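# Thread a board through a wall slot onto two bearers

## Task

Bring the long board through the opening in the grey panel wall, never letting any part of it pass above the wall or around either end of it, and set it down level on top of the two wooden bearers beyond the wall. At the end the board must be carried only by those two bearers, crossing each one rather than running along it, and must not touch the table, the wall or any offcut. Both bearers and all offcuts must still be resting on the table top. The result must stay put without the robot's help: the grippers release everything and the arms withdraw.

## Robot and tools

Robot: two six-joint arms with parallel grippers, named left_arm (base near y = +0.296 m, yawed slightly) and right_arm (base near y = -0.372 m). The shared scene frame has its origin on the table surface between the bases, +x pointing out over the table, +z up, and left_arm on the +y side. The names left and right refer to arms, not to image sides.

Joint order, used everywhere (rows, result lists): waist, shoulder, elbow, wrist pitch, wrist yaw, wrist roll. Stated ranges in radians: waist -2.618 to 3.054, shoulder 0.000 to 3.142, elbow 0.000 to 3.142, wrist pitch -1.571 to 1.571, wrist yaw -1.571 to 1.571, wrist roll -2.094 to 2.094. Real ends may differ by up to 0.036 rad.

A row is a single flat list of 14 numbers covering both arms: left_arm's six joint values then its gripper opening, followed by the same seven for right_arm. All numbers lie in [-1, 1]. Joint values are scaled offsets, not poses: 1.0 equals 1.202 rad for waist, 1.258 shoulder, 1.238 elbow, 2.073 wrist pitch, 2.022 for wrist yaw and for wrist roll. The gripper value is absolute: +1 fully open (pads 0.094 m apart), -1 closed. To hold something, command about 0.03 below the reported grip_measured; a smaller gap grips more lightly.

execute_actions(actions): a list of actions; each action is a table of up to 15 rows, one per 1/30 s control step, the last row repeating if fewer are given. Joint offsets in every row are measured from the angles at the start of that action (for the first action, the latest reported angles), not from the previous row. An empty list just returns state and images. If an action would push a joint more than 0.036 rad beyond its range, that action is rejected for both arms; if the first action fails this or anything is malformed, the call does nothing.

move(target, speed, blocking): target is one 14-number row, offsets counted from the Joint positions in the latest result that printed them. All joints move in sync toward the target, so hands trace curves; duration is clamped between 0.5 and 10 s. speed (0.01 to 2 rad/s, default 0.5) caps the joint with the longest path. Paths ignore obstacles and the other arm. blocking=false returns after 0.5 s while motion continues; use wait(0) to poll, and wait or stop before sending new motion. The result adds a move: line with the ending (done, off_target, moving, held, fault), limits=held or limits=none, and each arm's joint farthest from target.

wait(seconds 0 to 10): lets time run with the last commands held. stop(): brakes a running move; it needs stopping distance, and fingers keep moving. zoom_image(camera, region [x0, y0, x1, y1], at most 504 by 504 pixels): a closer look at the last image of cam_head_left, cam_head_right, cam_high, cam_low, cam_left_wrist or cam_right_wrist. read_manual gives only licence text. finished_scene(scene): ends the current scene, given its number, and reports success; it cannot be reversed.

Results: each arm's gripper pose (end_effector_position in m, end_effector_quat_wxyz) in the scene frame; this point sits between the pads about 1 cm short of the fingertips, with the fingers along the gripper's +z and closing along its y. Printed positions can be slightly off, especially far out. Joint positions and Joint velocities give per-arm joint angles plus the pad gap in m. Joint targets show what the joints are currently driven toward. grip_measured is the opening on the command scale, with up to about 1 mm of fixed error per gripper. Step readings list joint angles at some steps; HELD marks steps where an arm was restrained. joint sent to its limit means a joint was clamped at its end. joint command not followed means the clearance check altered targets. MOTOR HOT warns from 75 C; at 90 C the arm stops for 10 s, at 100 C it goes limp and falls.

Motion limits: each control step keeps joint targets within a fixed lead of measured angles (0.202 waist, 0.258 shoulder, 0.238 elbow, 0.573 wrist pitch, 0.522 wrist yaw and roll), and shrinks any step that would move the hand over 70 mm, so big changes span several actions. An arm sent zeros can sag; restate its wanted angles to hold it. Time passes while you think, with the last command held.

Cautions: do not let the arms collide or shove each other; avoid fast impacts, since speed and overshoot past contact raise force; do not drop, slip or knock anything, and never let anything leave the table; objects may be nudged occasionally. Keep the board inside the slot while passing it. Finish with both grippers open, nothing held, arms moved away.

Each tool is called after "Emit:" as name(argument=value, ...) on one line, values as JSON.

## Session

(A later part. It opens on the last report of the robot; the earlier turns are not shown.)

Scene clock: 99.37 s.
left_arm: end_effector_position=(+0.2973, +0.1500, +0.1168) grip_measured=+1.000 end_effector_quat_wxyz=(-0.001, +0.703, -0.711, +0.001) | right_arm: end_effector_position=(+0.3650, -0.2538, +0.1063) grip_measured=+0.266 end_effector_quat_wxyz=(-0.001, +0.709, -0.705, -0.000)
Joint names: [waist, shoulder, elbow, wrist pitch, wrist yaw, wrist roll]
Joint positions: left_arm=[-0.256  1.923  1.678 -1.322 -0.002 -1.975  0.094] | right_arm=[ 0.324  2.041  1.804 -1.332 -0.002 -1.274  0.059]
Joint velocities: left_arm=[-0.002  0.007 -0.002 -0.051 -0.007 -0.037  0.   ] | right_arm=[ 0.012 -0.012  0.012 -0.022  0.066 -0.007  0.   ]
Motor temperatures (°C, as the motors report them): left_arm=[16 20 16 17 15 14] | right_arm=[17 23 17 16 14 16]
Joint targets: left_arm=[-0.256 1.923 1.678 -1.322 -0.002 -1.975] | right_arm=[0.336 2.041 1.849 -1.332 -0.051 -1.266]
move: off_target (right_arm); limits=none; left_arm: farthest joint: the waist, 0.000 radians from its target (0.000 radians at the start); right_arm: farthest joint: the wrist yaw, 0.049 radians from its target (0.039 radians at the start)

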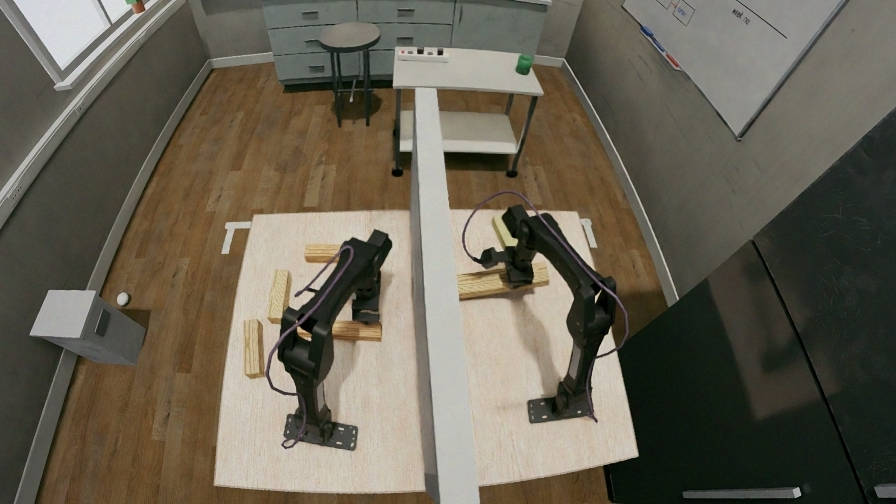

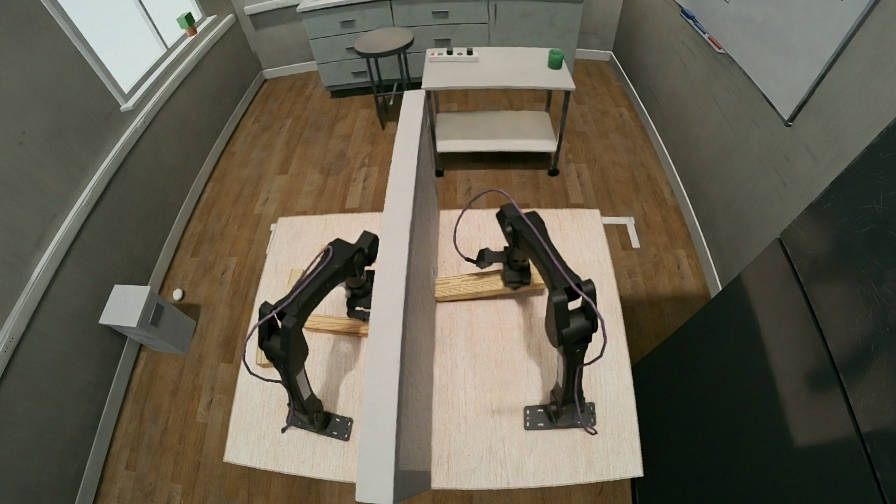

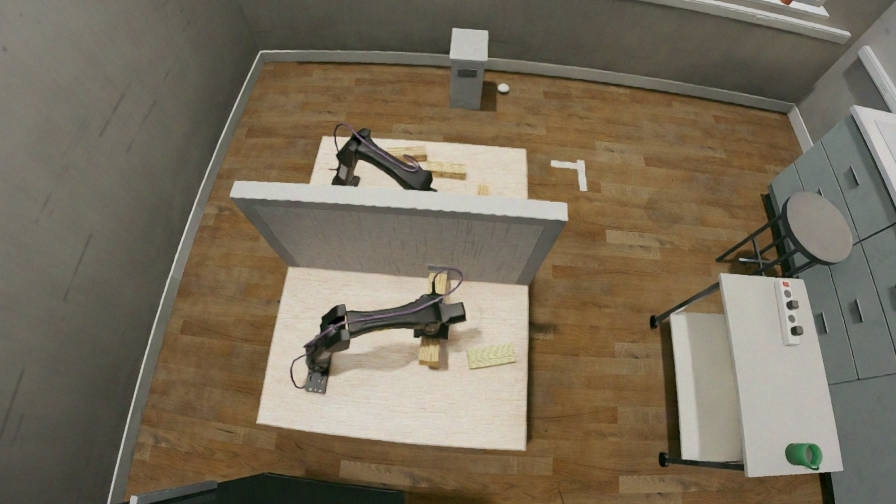

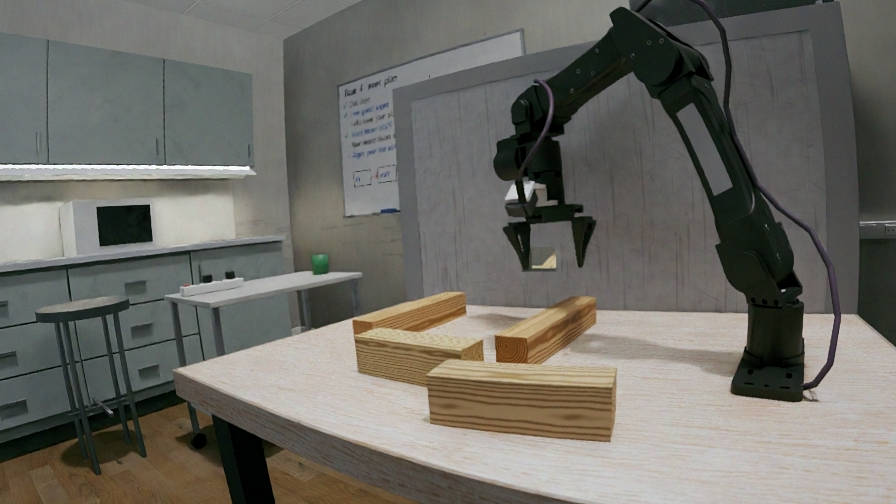

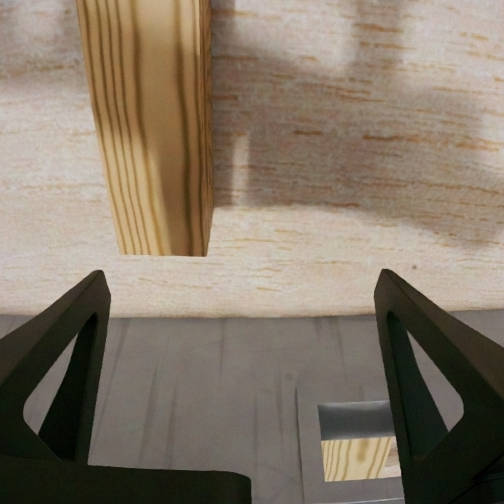

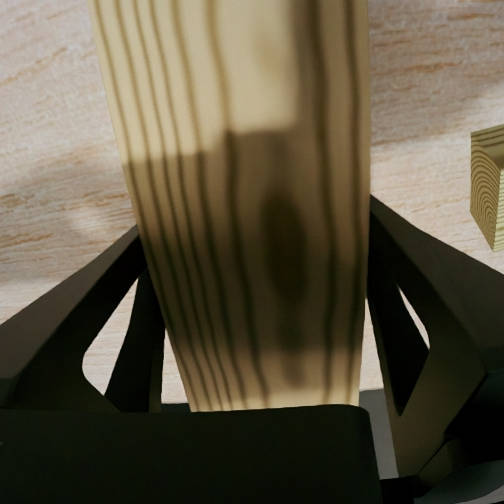

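Emit:
move(target=[0,0,0,0,0,0,1, 0.0973,0.0517,0.1147,-0.0125,-0.0242,0.0608,0.2], speed=0.1)

Scene clock: 102.90 s.
left_arm: end_effector_position=(+0.2973, +0.1500, +0.1168) grip_measured=+1.000 end_effector_quat_wxyz=(-0.001, +0.703, -0.711, +0.001) | right_arm: end_effector_position=(+0.3588, -0.2460, +0.1130) grip_measured=+0.266 end_effector_quat_wxyz=(+0.048, +0.701, -0.711, +0.034)
Joint names: [waist, shoulder, elbow, wrist pitch, wrist yaw, wrist roll]
Joint positions: left_arm=[-0.256  1.923  1.678 -1.322 -0.002 -1.975  0.094] | right_arm=[ 0.394  2.093  1.903 -1.442  0.1   -1.179  0.059]
Joint velocities: left_arm=[-0.017 -0.007  0.007  0.037  0.037  0.007  0.   ] | right_arm=[-0.002  0.002 -0.002  0.051  0.022  0.051 -0.001]
Motor temperatures (°C, as the motors report them): left_arm=[16 20 16 17 15 14] | right_arm=[17 24 17 16 14 16]
Joint targets: left_arm=[-0.256 1.923 1.678 -1.322 -0.002 -1.975] | right_arm=[0.440 2.106 1.946 -1.358 -0.051 -1.152]
move: off_target (right_arm); limits=none; left_arm: farthest joint: the waist, 0.000 radians from its target (0.000 radians at the start); right_arm: farthest joint: the wrist yaw, 0.151 radians from its target (0.049 radians at the start)

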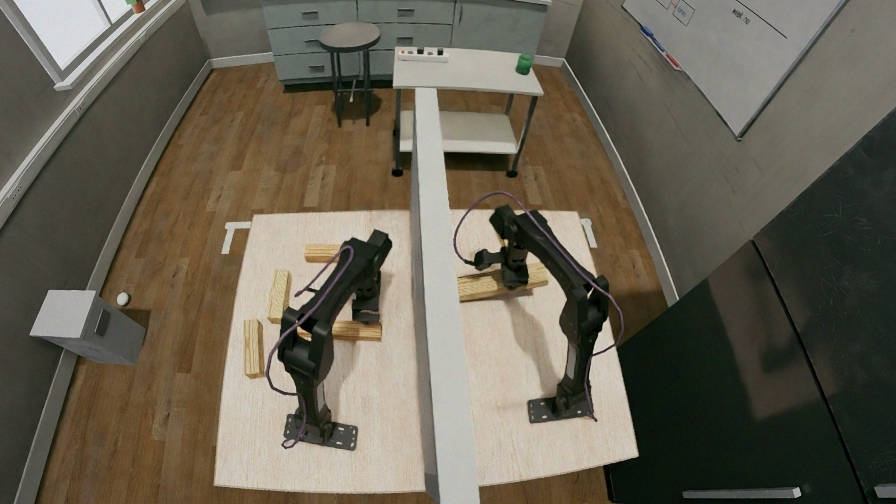

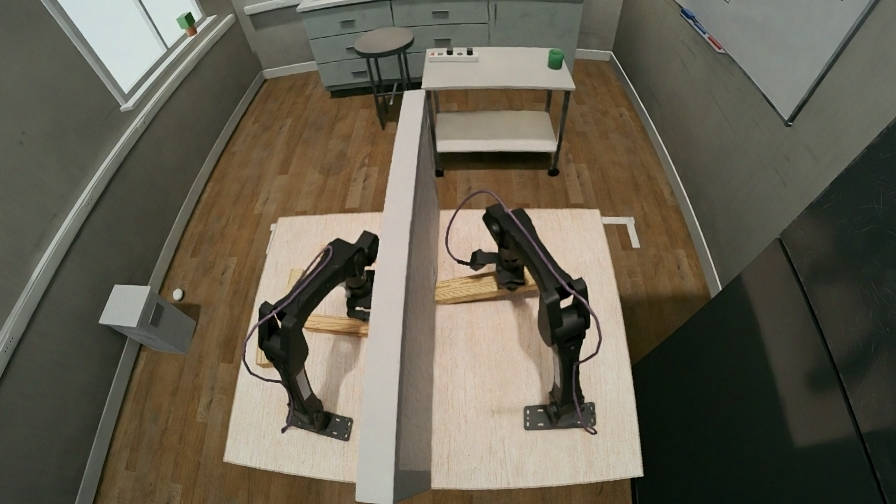

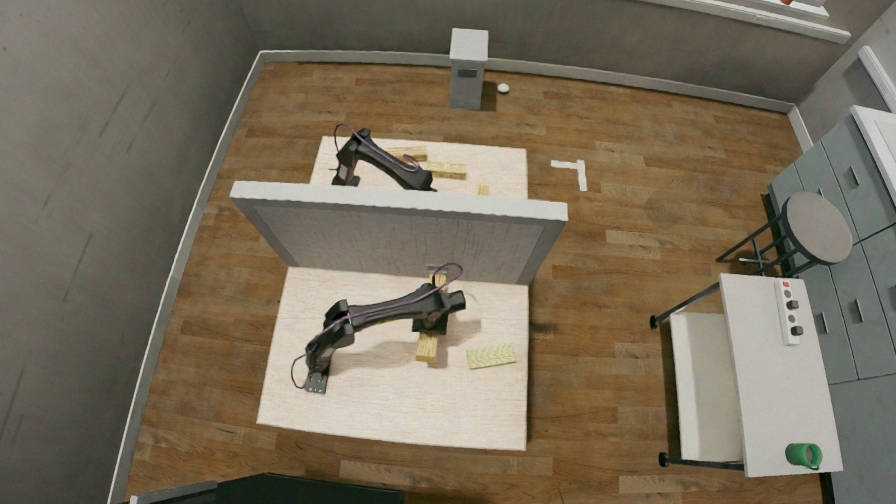

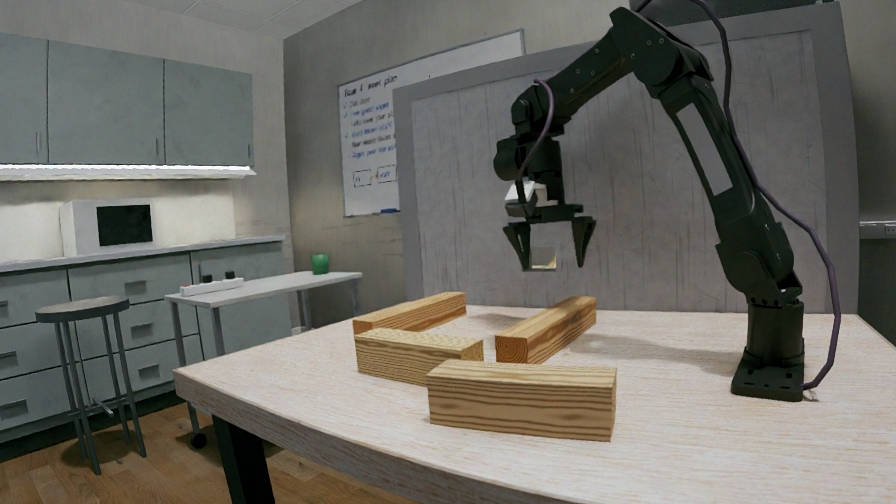

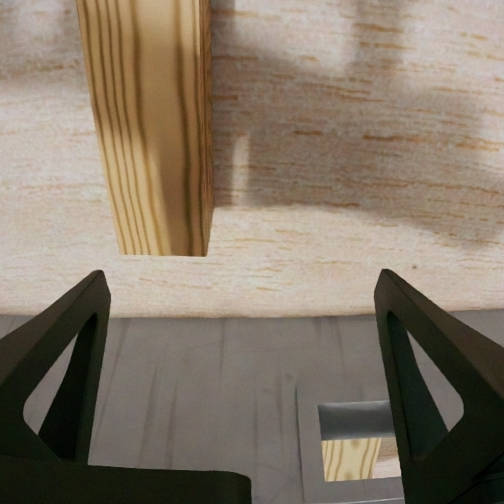

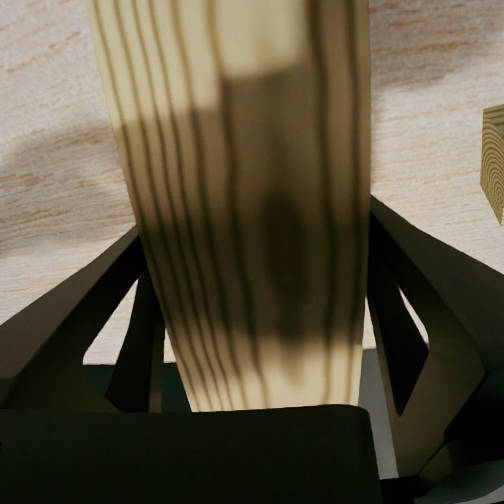

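Emit:
move(target=[0,0,0,0,0,0,1, -0.1015,-0.0715,-0.0700,0.0613,-0.0742,-0.0697,0.2], speed=0.2)

Scene clock: 104.43 s.
left_arm: end_effector_position=(+0.2973, +0.1500, +0.1168) grip_measured=+1.000 end_effector_quat_wxyz=(-0.001, +0.703, -0.711, +0.001) | right_arm: end_effector_position=(+0.3744, -0.2687, +0.1114) grip_measured=+0.266 end_effector_quat_wxyz=(-0.011, +0.707, -0.707, +0.002)
Joint names: [waist, shoulder, elbow, wrist pitch, wrist yaw, wrist roll]
Joint positions: left_arm=[-0.256  1.923  1.678 -1.322 -0.002 -1.975  0.094] | right_arm=[ 0.278  2.041  1.824 -1.332 -0.009 -1.315  0.059]
Joint velocities: left_arm=[-0.002 -0.007 -0.012  0.022  0.022 -0.037  0.   ] | right_arm=[ 0.002  0.007  0.007  0.051 -0.007  0.007 -0.001]
Motor temperatures (°C, as the motors report them): left_arm=[16 20 16 17 15 14] | right_arm=[17 24 17 16 14 16]
Joint targets: left_arm=[-0.256 1.923 1.678 -1.322 -0.002 -1.975] | right_arm=[0.273 2.003 1.816 -1.315 -0.050 -1.320]
move: off_target (right_arm); limits=none; left_arm: farthest joint: the waist, 0.000 radians from its target (0.000 radians at the start); right_arm: farthest joint: the wrist yaw, 0.041 radians from its target (0.150 radians at the start)

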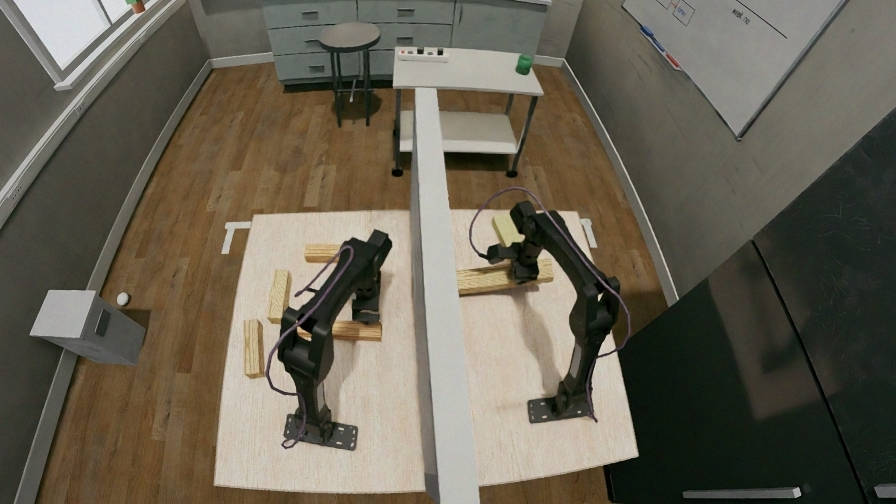

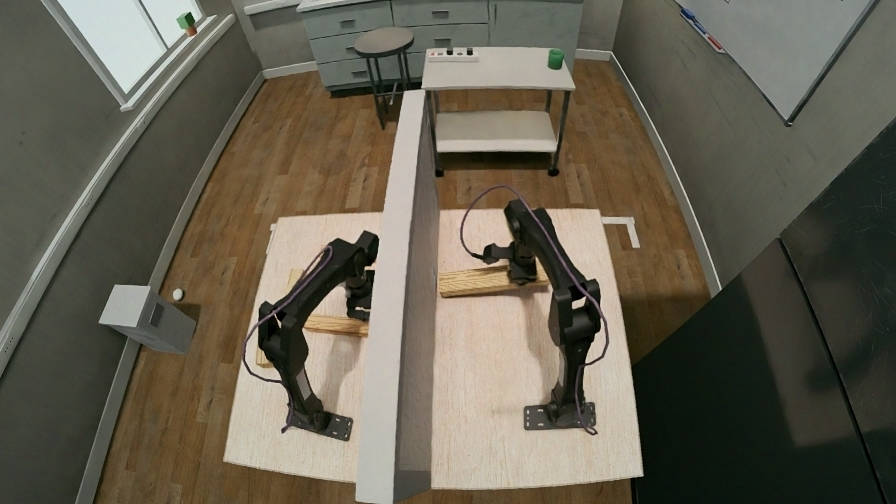

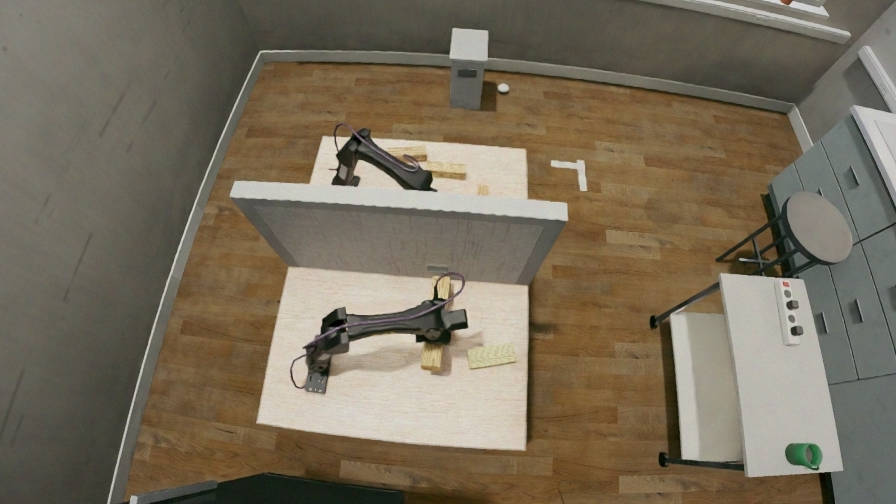

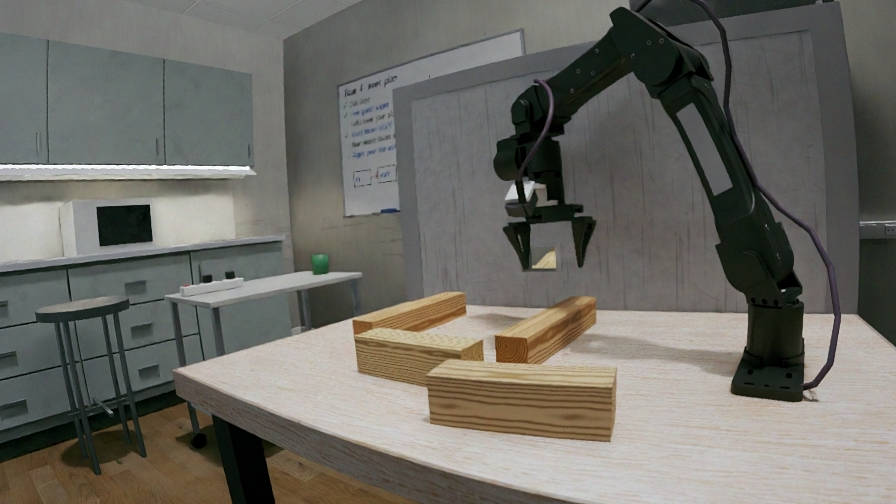

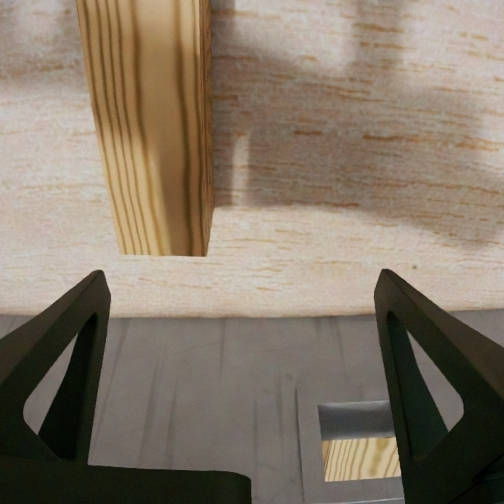

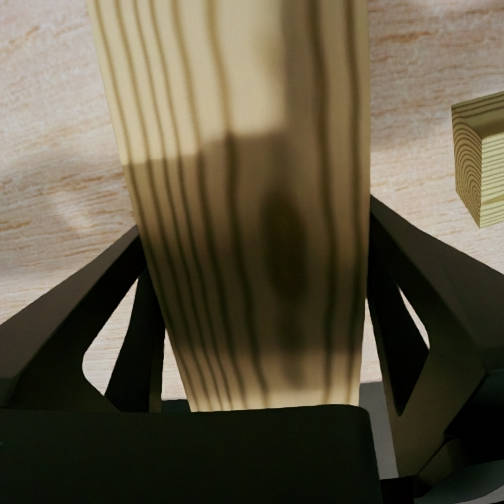

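Emit:
zoom_image(camera="cam_low", region=[515, 235, 575, 280])

Emit:
zoom_image(camera="cam_head_right", region=[400, 240, 500, 320])

Region (515, 235, 575, 280) of cam_low's 896x504 image, scaled by 8.400, with more detail than that image has; it fills the top 378 rows of this view, and the rest is white.

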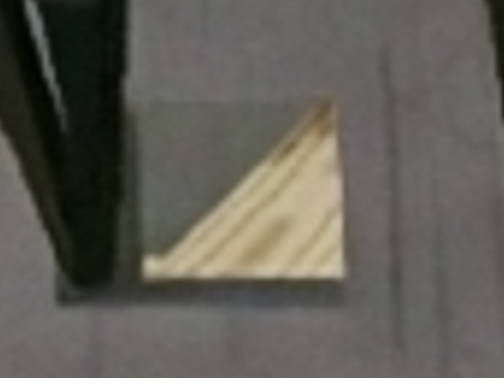

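Region (400, 240, 500, 320) of cam_head_right's 896x504 image, scaled by 5.040, with more detail than that image has; it fills the top 403 rows of this view, and the rest is white.

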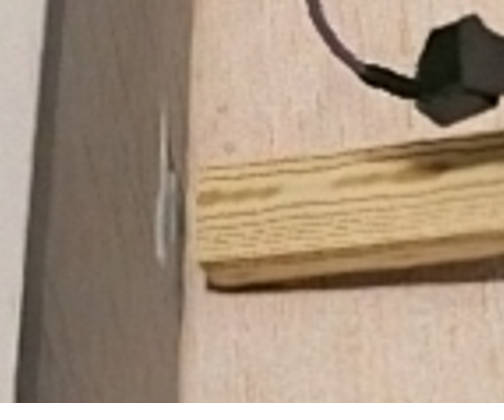

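Emit:
zoom_image(camera="cam_left_wrist", region=[290, 380, 420, 504])

Region (290, 380, 420, 504) of cam_left_wrist's 504x504 image, scaled by 3.877, with more detail than that image has; it fills the top 481 rows of this view, and the rest is white.

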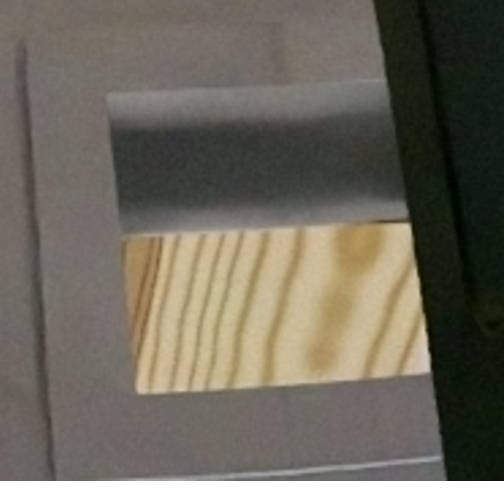

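Emit:
move(target=[0,0,0,0,0,0,1, 0,0,0.1535,-0.0806,-0.0203,0,0.2], speed=0.2)

Scene clock: 108.77 s.
left_arm: end_effector_position=(+0.2973, +0.1500, +0.1168) grip_measured=+1.000 end_effector_quat_wxyz=(-0.001, +0.703, -0.711, +0.001) | right_arm: end_effector_position=(+0.3679, -0.2703, +0.1454) grip_measured=+0.266 end_effector_quat_wxyz=(-0.002, +0.707, -0.707, -0.004)
Joint names: [waist, shoulder, elbow, wrist pitch, wrist yaw, wrist roll]
Joint positions: left_arm=[-0.256  1.923  1.678 -1.322 -0.002 -1.975  0.094] | right_arm=[ 0.278  2.049  1.972 -1.493 -0.009 -1.315  0.059]
Joint velocities: left_arm=[-0.012 -0.012 -0.007 -0.022 -0.007  0.066  0.   ] | right_arm=[-0.022  0.012  0.012 -0.022 -0.007  0.007  0.   ]
Motor temperatures (°C, as the motors report them): left_arm=[16 20 17 17 15 14] | right_arm=[17 25 17 16 14 16]
Joint targets: left_arm=[-0.256 1.923 1.678 -1.322 -0.002 -1.975] | right_arm=[0.278 2.041 2.014 -1.499 -0.050 -1.315]
move: off_target (right_arm); limits=none; left_arm: farthest joint: the waist, 0.000 radians from its target (0.000 radians at the start); right_arm: farthest joint: the elbow, 0.042 radians from its target (0.190 radians at the start)

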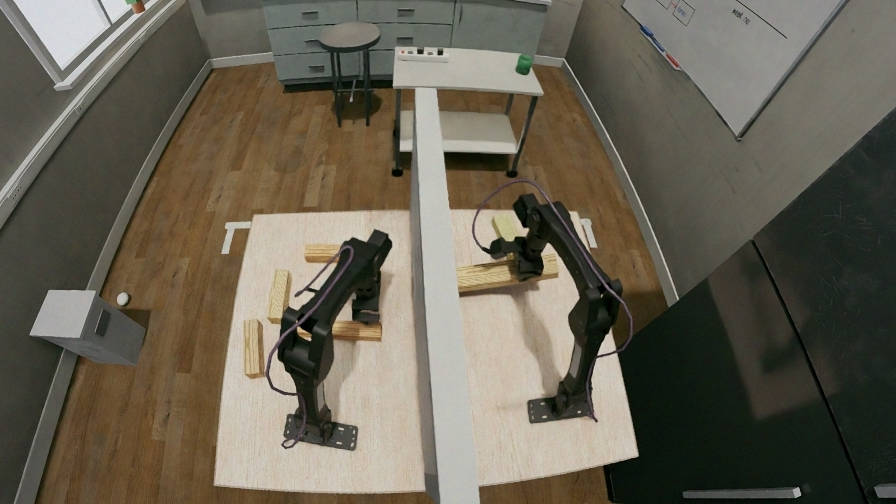

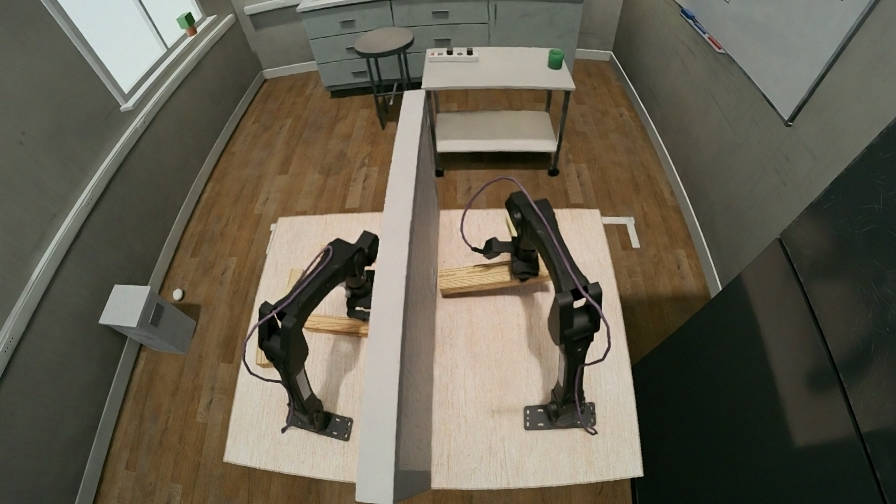

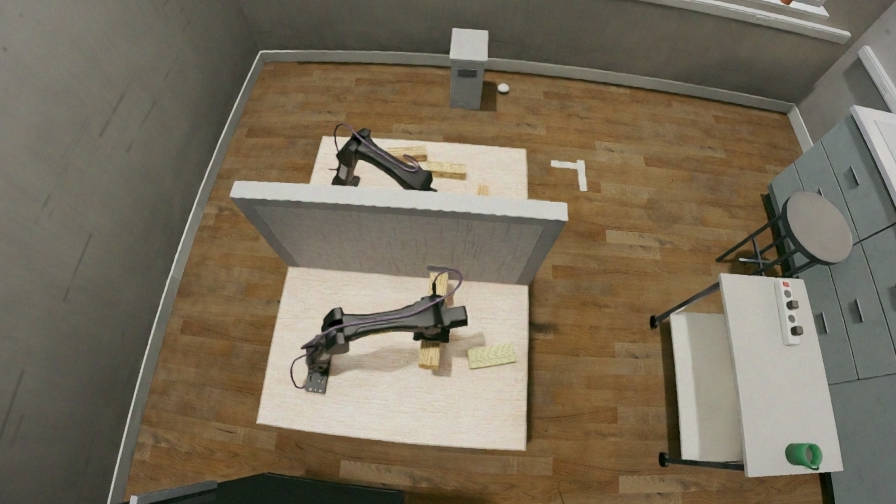

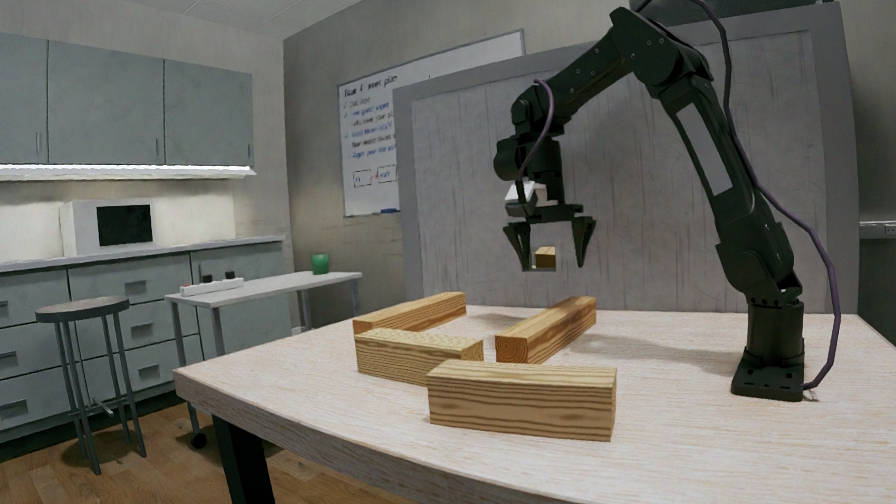

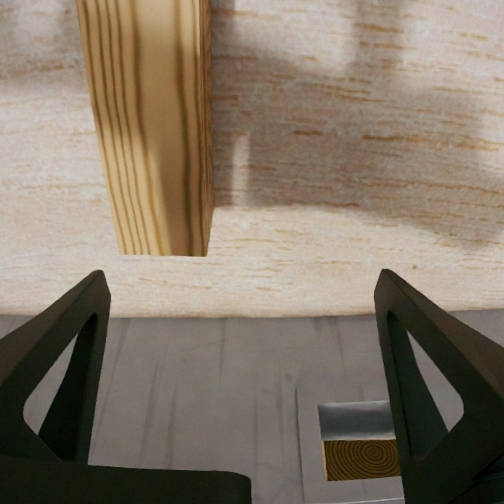

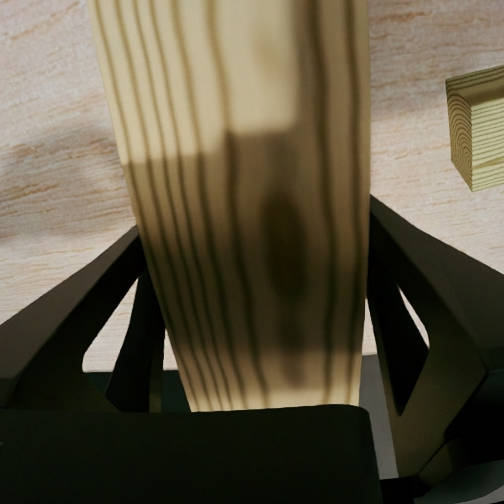

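Now the end grain is visible in the slot. Let me check the alignment.

Emit:
zoom_image(camera="cam_low", region=[500, 225, 590, 290])

Emit:
zoom_image(camera="cam_left_wrist", region=[290, 380, 420, 504])

Region (500, 225, 590, 290) of cam_low's 896x504 image, scaled by 5.600, with more detail than that image has.

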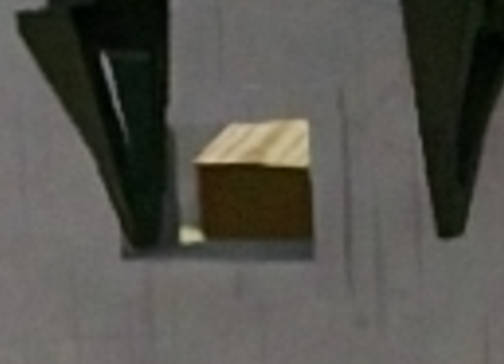

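Region (290, 380, 420, 504) of cam_left_wrist's 504x504 image, scaled by 3.877, with more detail than that image has; it fills the top 481 rows of this view, and the rest is white.

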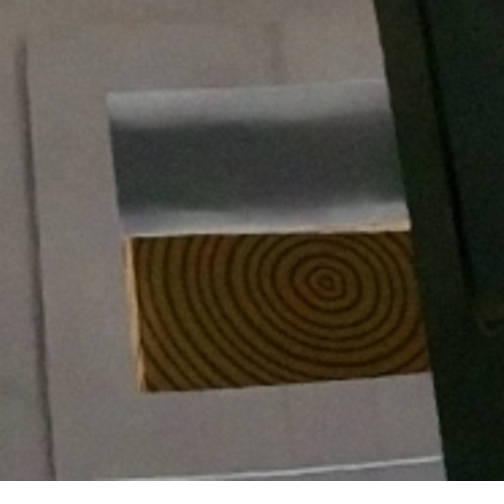

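Emit:
move(target=[0,0,0,0,0,0,1, 0.0973,0.0408,0.1195,-0.0227,-0.0203,0.0574,0.2], speed=0.1)

Scene clock: 111.47 s.
left_arm: end_effector_position=(+0.2973, +0.1500, +0.1168) grip_measured=+1.000 end_effector_quat_wxyz=(-0.001, +0.703, -0.711, +0.001) | right_arm: end_effector_position=(+0.3633, -0.2456, +0.1535) grip_measured=+0.266 end_effector_quat_wxyz=(+0.020, +0.702, -0.711, +0.016)
Joint names: [waist, shoulder, elbow, wrist pitch, wrist yaw, wrist roll]
Joint positions: left_arm=[-0.256  1.923  1.678 -1.322 -0.002 -1.975  0.094] | right_arm=[ 0.366  2.097  2.076 -1.573  0.045 -1.213  0.059]
Joint velocities: left_arm=[-0.002 -0.012 -0.002  0.007 -0.051 -0.037  0.   ] | right_arm=[-0.007 -0.012  0.002  0.037 -0.022 -0.066  0.   ]
Motor temperatures (°C, as the motors report them): left_arm=[16 20 17 17 15 14] | right_arm=[17 25 17 16 14 16]
Joint targets: left_arm=[-0.256 1.923 1.678 -1.322 -0.002 -1.975] | right_arm=[0.394 2.101 2.120 -1.541 -0.050 -1.199]
move: off_target (right_arm); limits=none; left_arm: farthest joint: the waist, 0.000 radians from its target (0.000 radians at the start); right_arm: farthest joint: the wrist yaw, 0.095 radians from its target (0.041 radians at the start)

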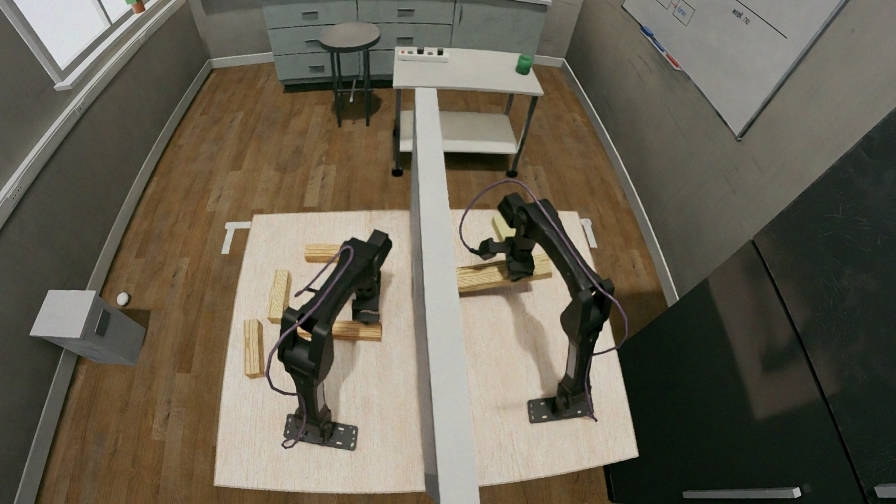

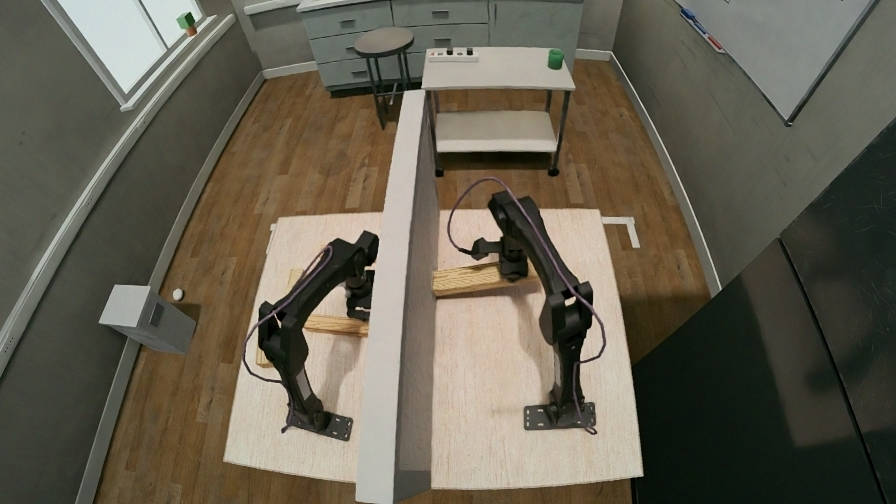

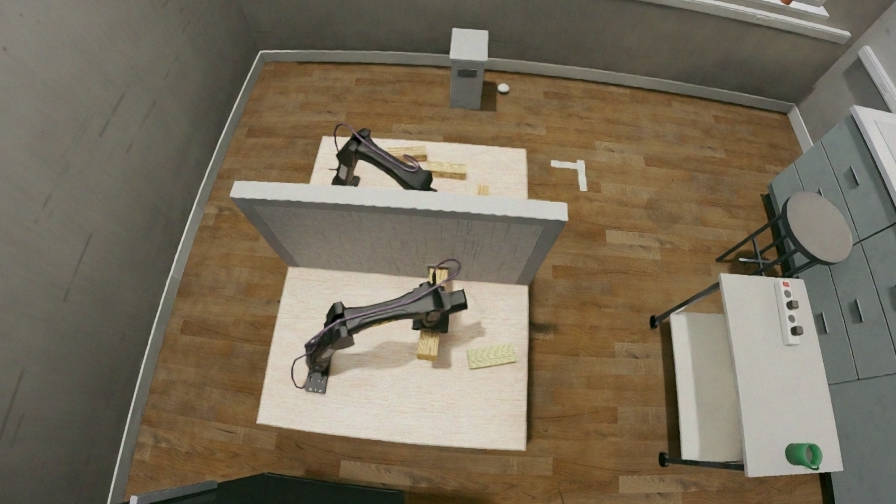

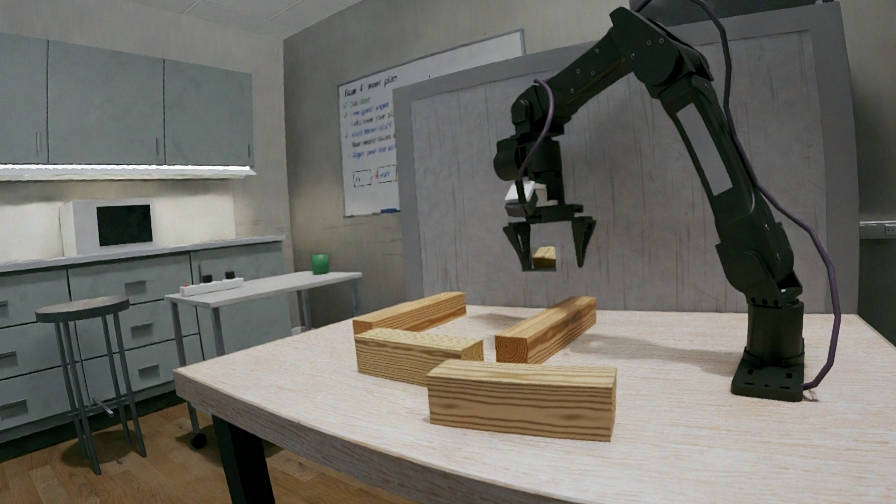

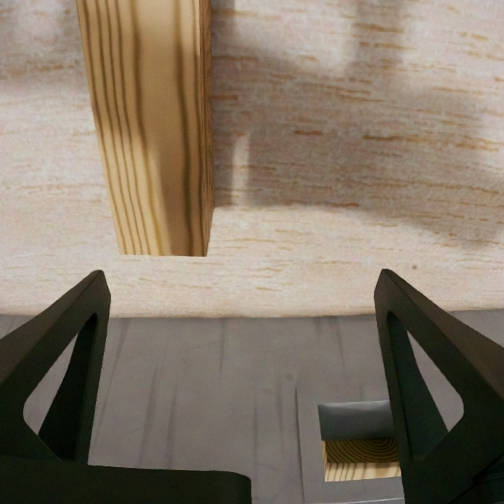

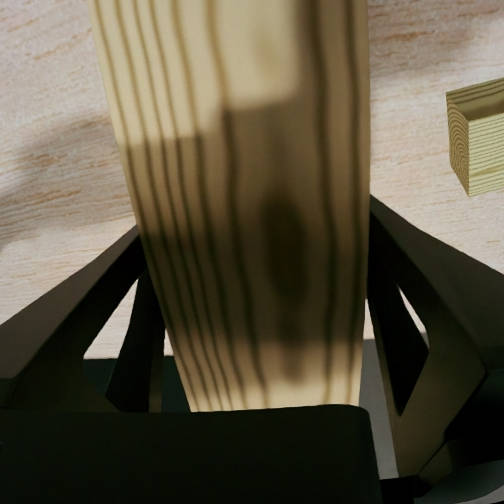

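Emit:
zoom_image(camera="cam_low", region=[500, 225, 590, 290])

Emit:
zoom_image(camera="cam_left_wrist", region=[290, 380, 420, 504])

Emit:
zoom_image(camera="cam_high", region=[400, 245, 480, 305])

Region (500, 225, 590, 290) of cam_low's 896x504 image, scaled by 5.600, with more detail than that image has.

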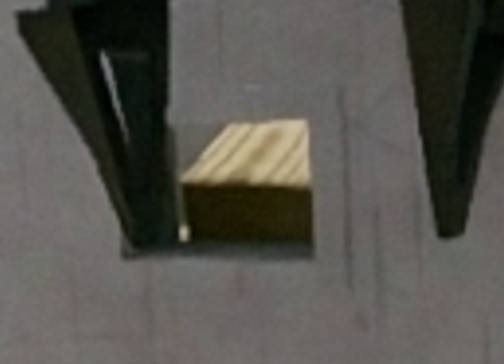

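Region (290, 380, 420, 504) of cam_left_wrist's 504x504 image, scaled by 3.877, with more detail than that image has; it fills the top 481 rows of this view, and the rest is white.

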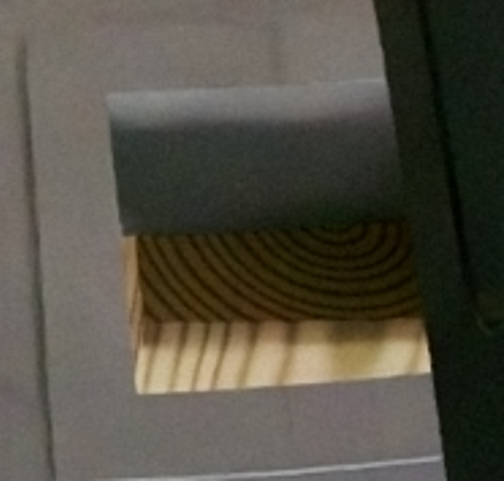

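Region (400, 245, 480, 305) of cam_high's 896x504 image, scaled by 6.300, with more detail than that image has; it fills the top 378 rows of this view, and the rest is white.

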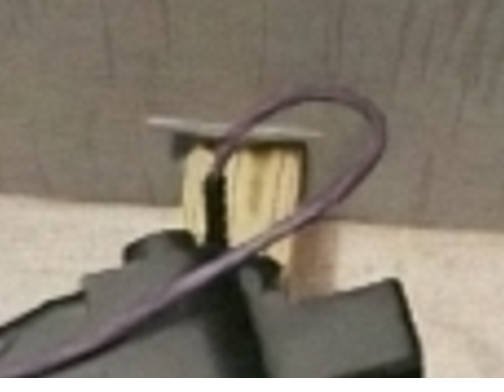

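Emit:
move(target=[0,0,0,0,0,0,1, -0.0333,-0.0374,0.0355,0.002,-0.0717,0,0.2], speed=0.15)

Scene clock: 113.13 s.
left_arm: end_effector_position=(+0.2973, +0.1500, +0.1168) grip_measured=+1.000 end_effector_quat_wxyz=(-0.001, +0.703, -0.711, +0.001) | right_arm: end_effector_position=(+0.3616, -0.2469, +0.1534) grip_measured=+0.266 end_effector_quat_wxyz=(+0.008, +0.690, -0.724, -0.019)
Joint names: [waist, shoulder, elbow, wrist pitch, wrist yaw, wrist roll]
Joint positions: left_arm=[-0.256  1.923  1.678 -1.322 -0.002 -1.975  0.094] | right_arm=[ 0.331  2.097  2.076 -1.581 -0.027 -1.213  0.059]
Joint velocities: left_arm=[-0.007  0.002 -0.002 -0.022 -0.022  0.022  0.   ] | right_arm=[ 0.012  0.007 -0.012  0.007 -0.022  0.022 -0.001]
Motor temperatures (°C, as the motors report them): left_arm=[16 20 17 17 15 14] | right_arm=[17 25 17 16 14 16]
Joint targets: left_arm=[-0.256 1.923 1.678 -1.322 -0.002 -1.975] | right_arm=[0.326 2.050 2.120 -1.568 -0.099 -1.213]
move: off_target (right_arm); limits=none; left_arm: farthest joint: the waist, 0.000 radians from its target (0.000 radians at the start); right_arm: farthest joint: the wrist yaw, 0.073 radians from its target (0.145 radians at the start)

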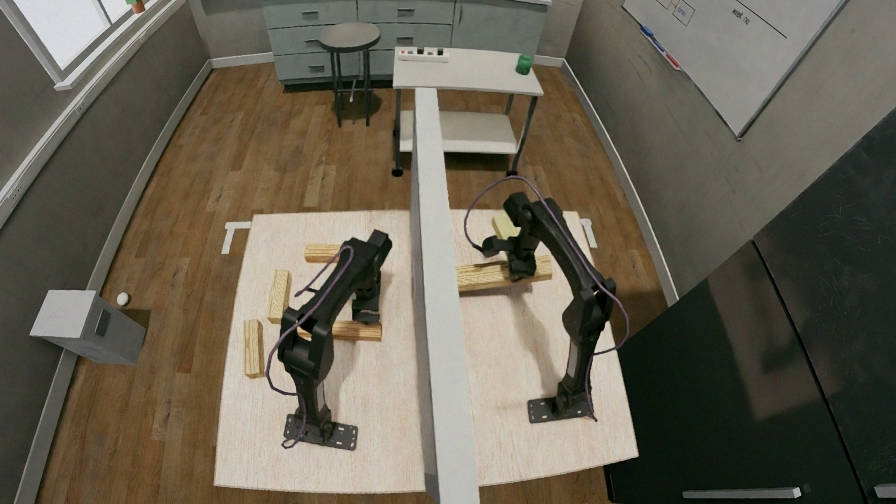

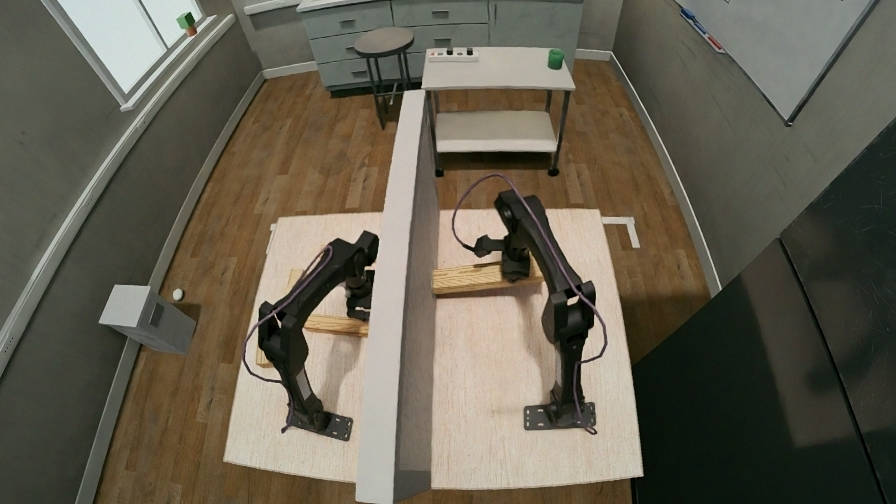

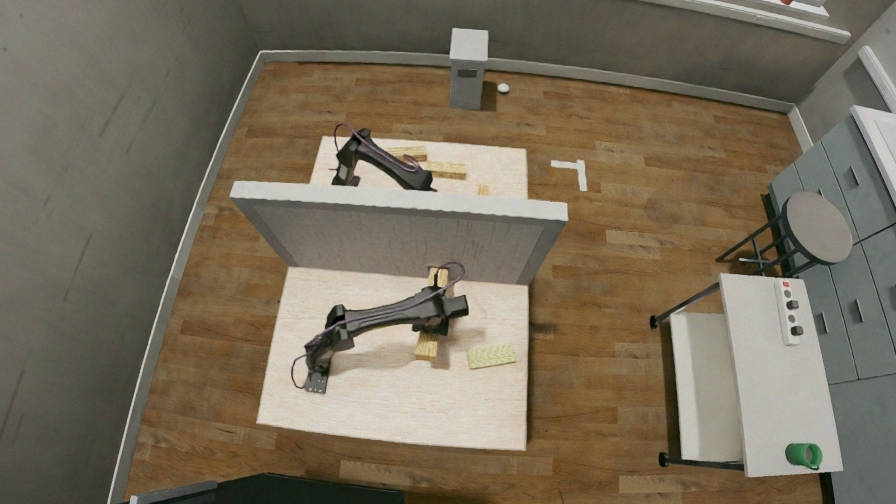

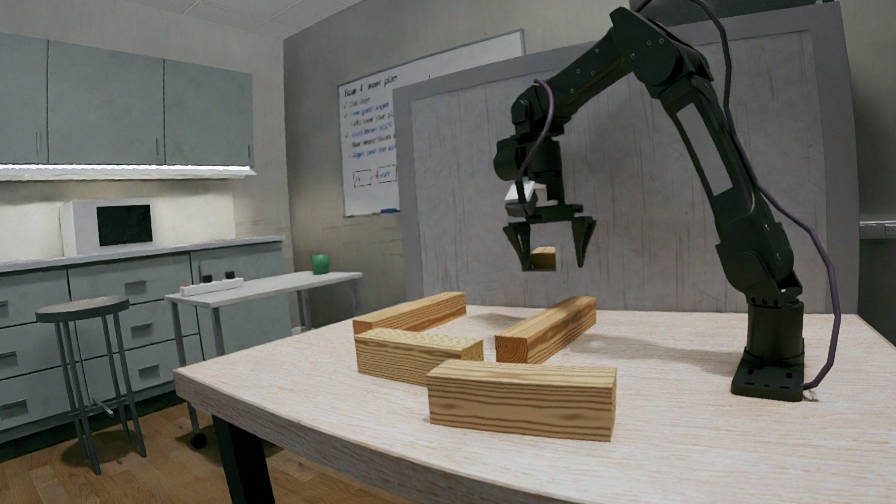

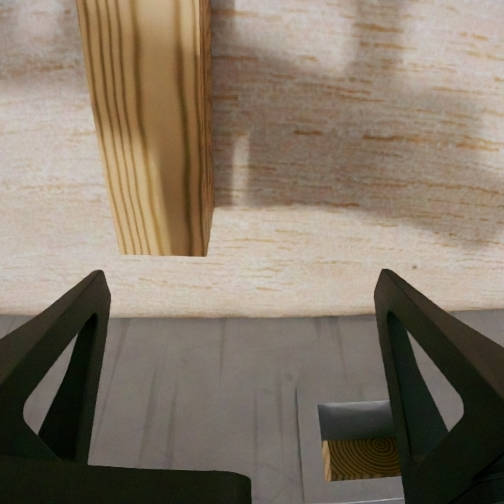

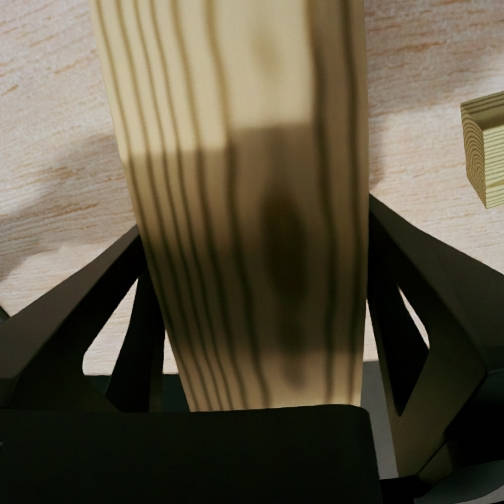

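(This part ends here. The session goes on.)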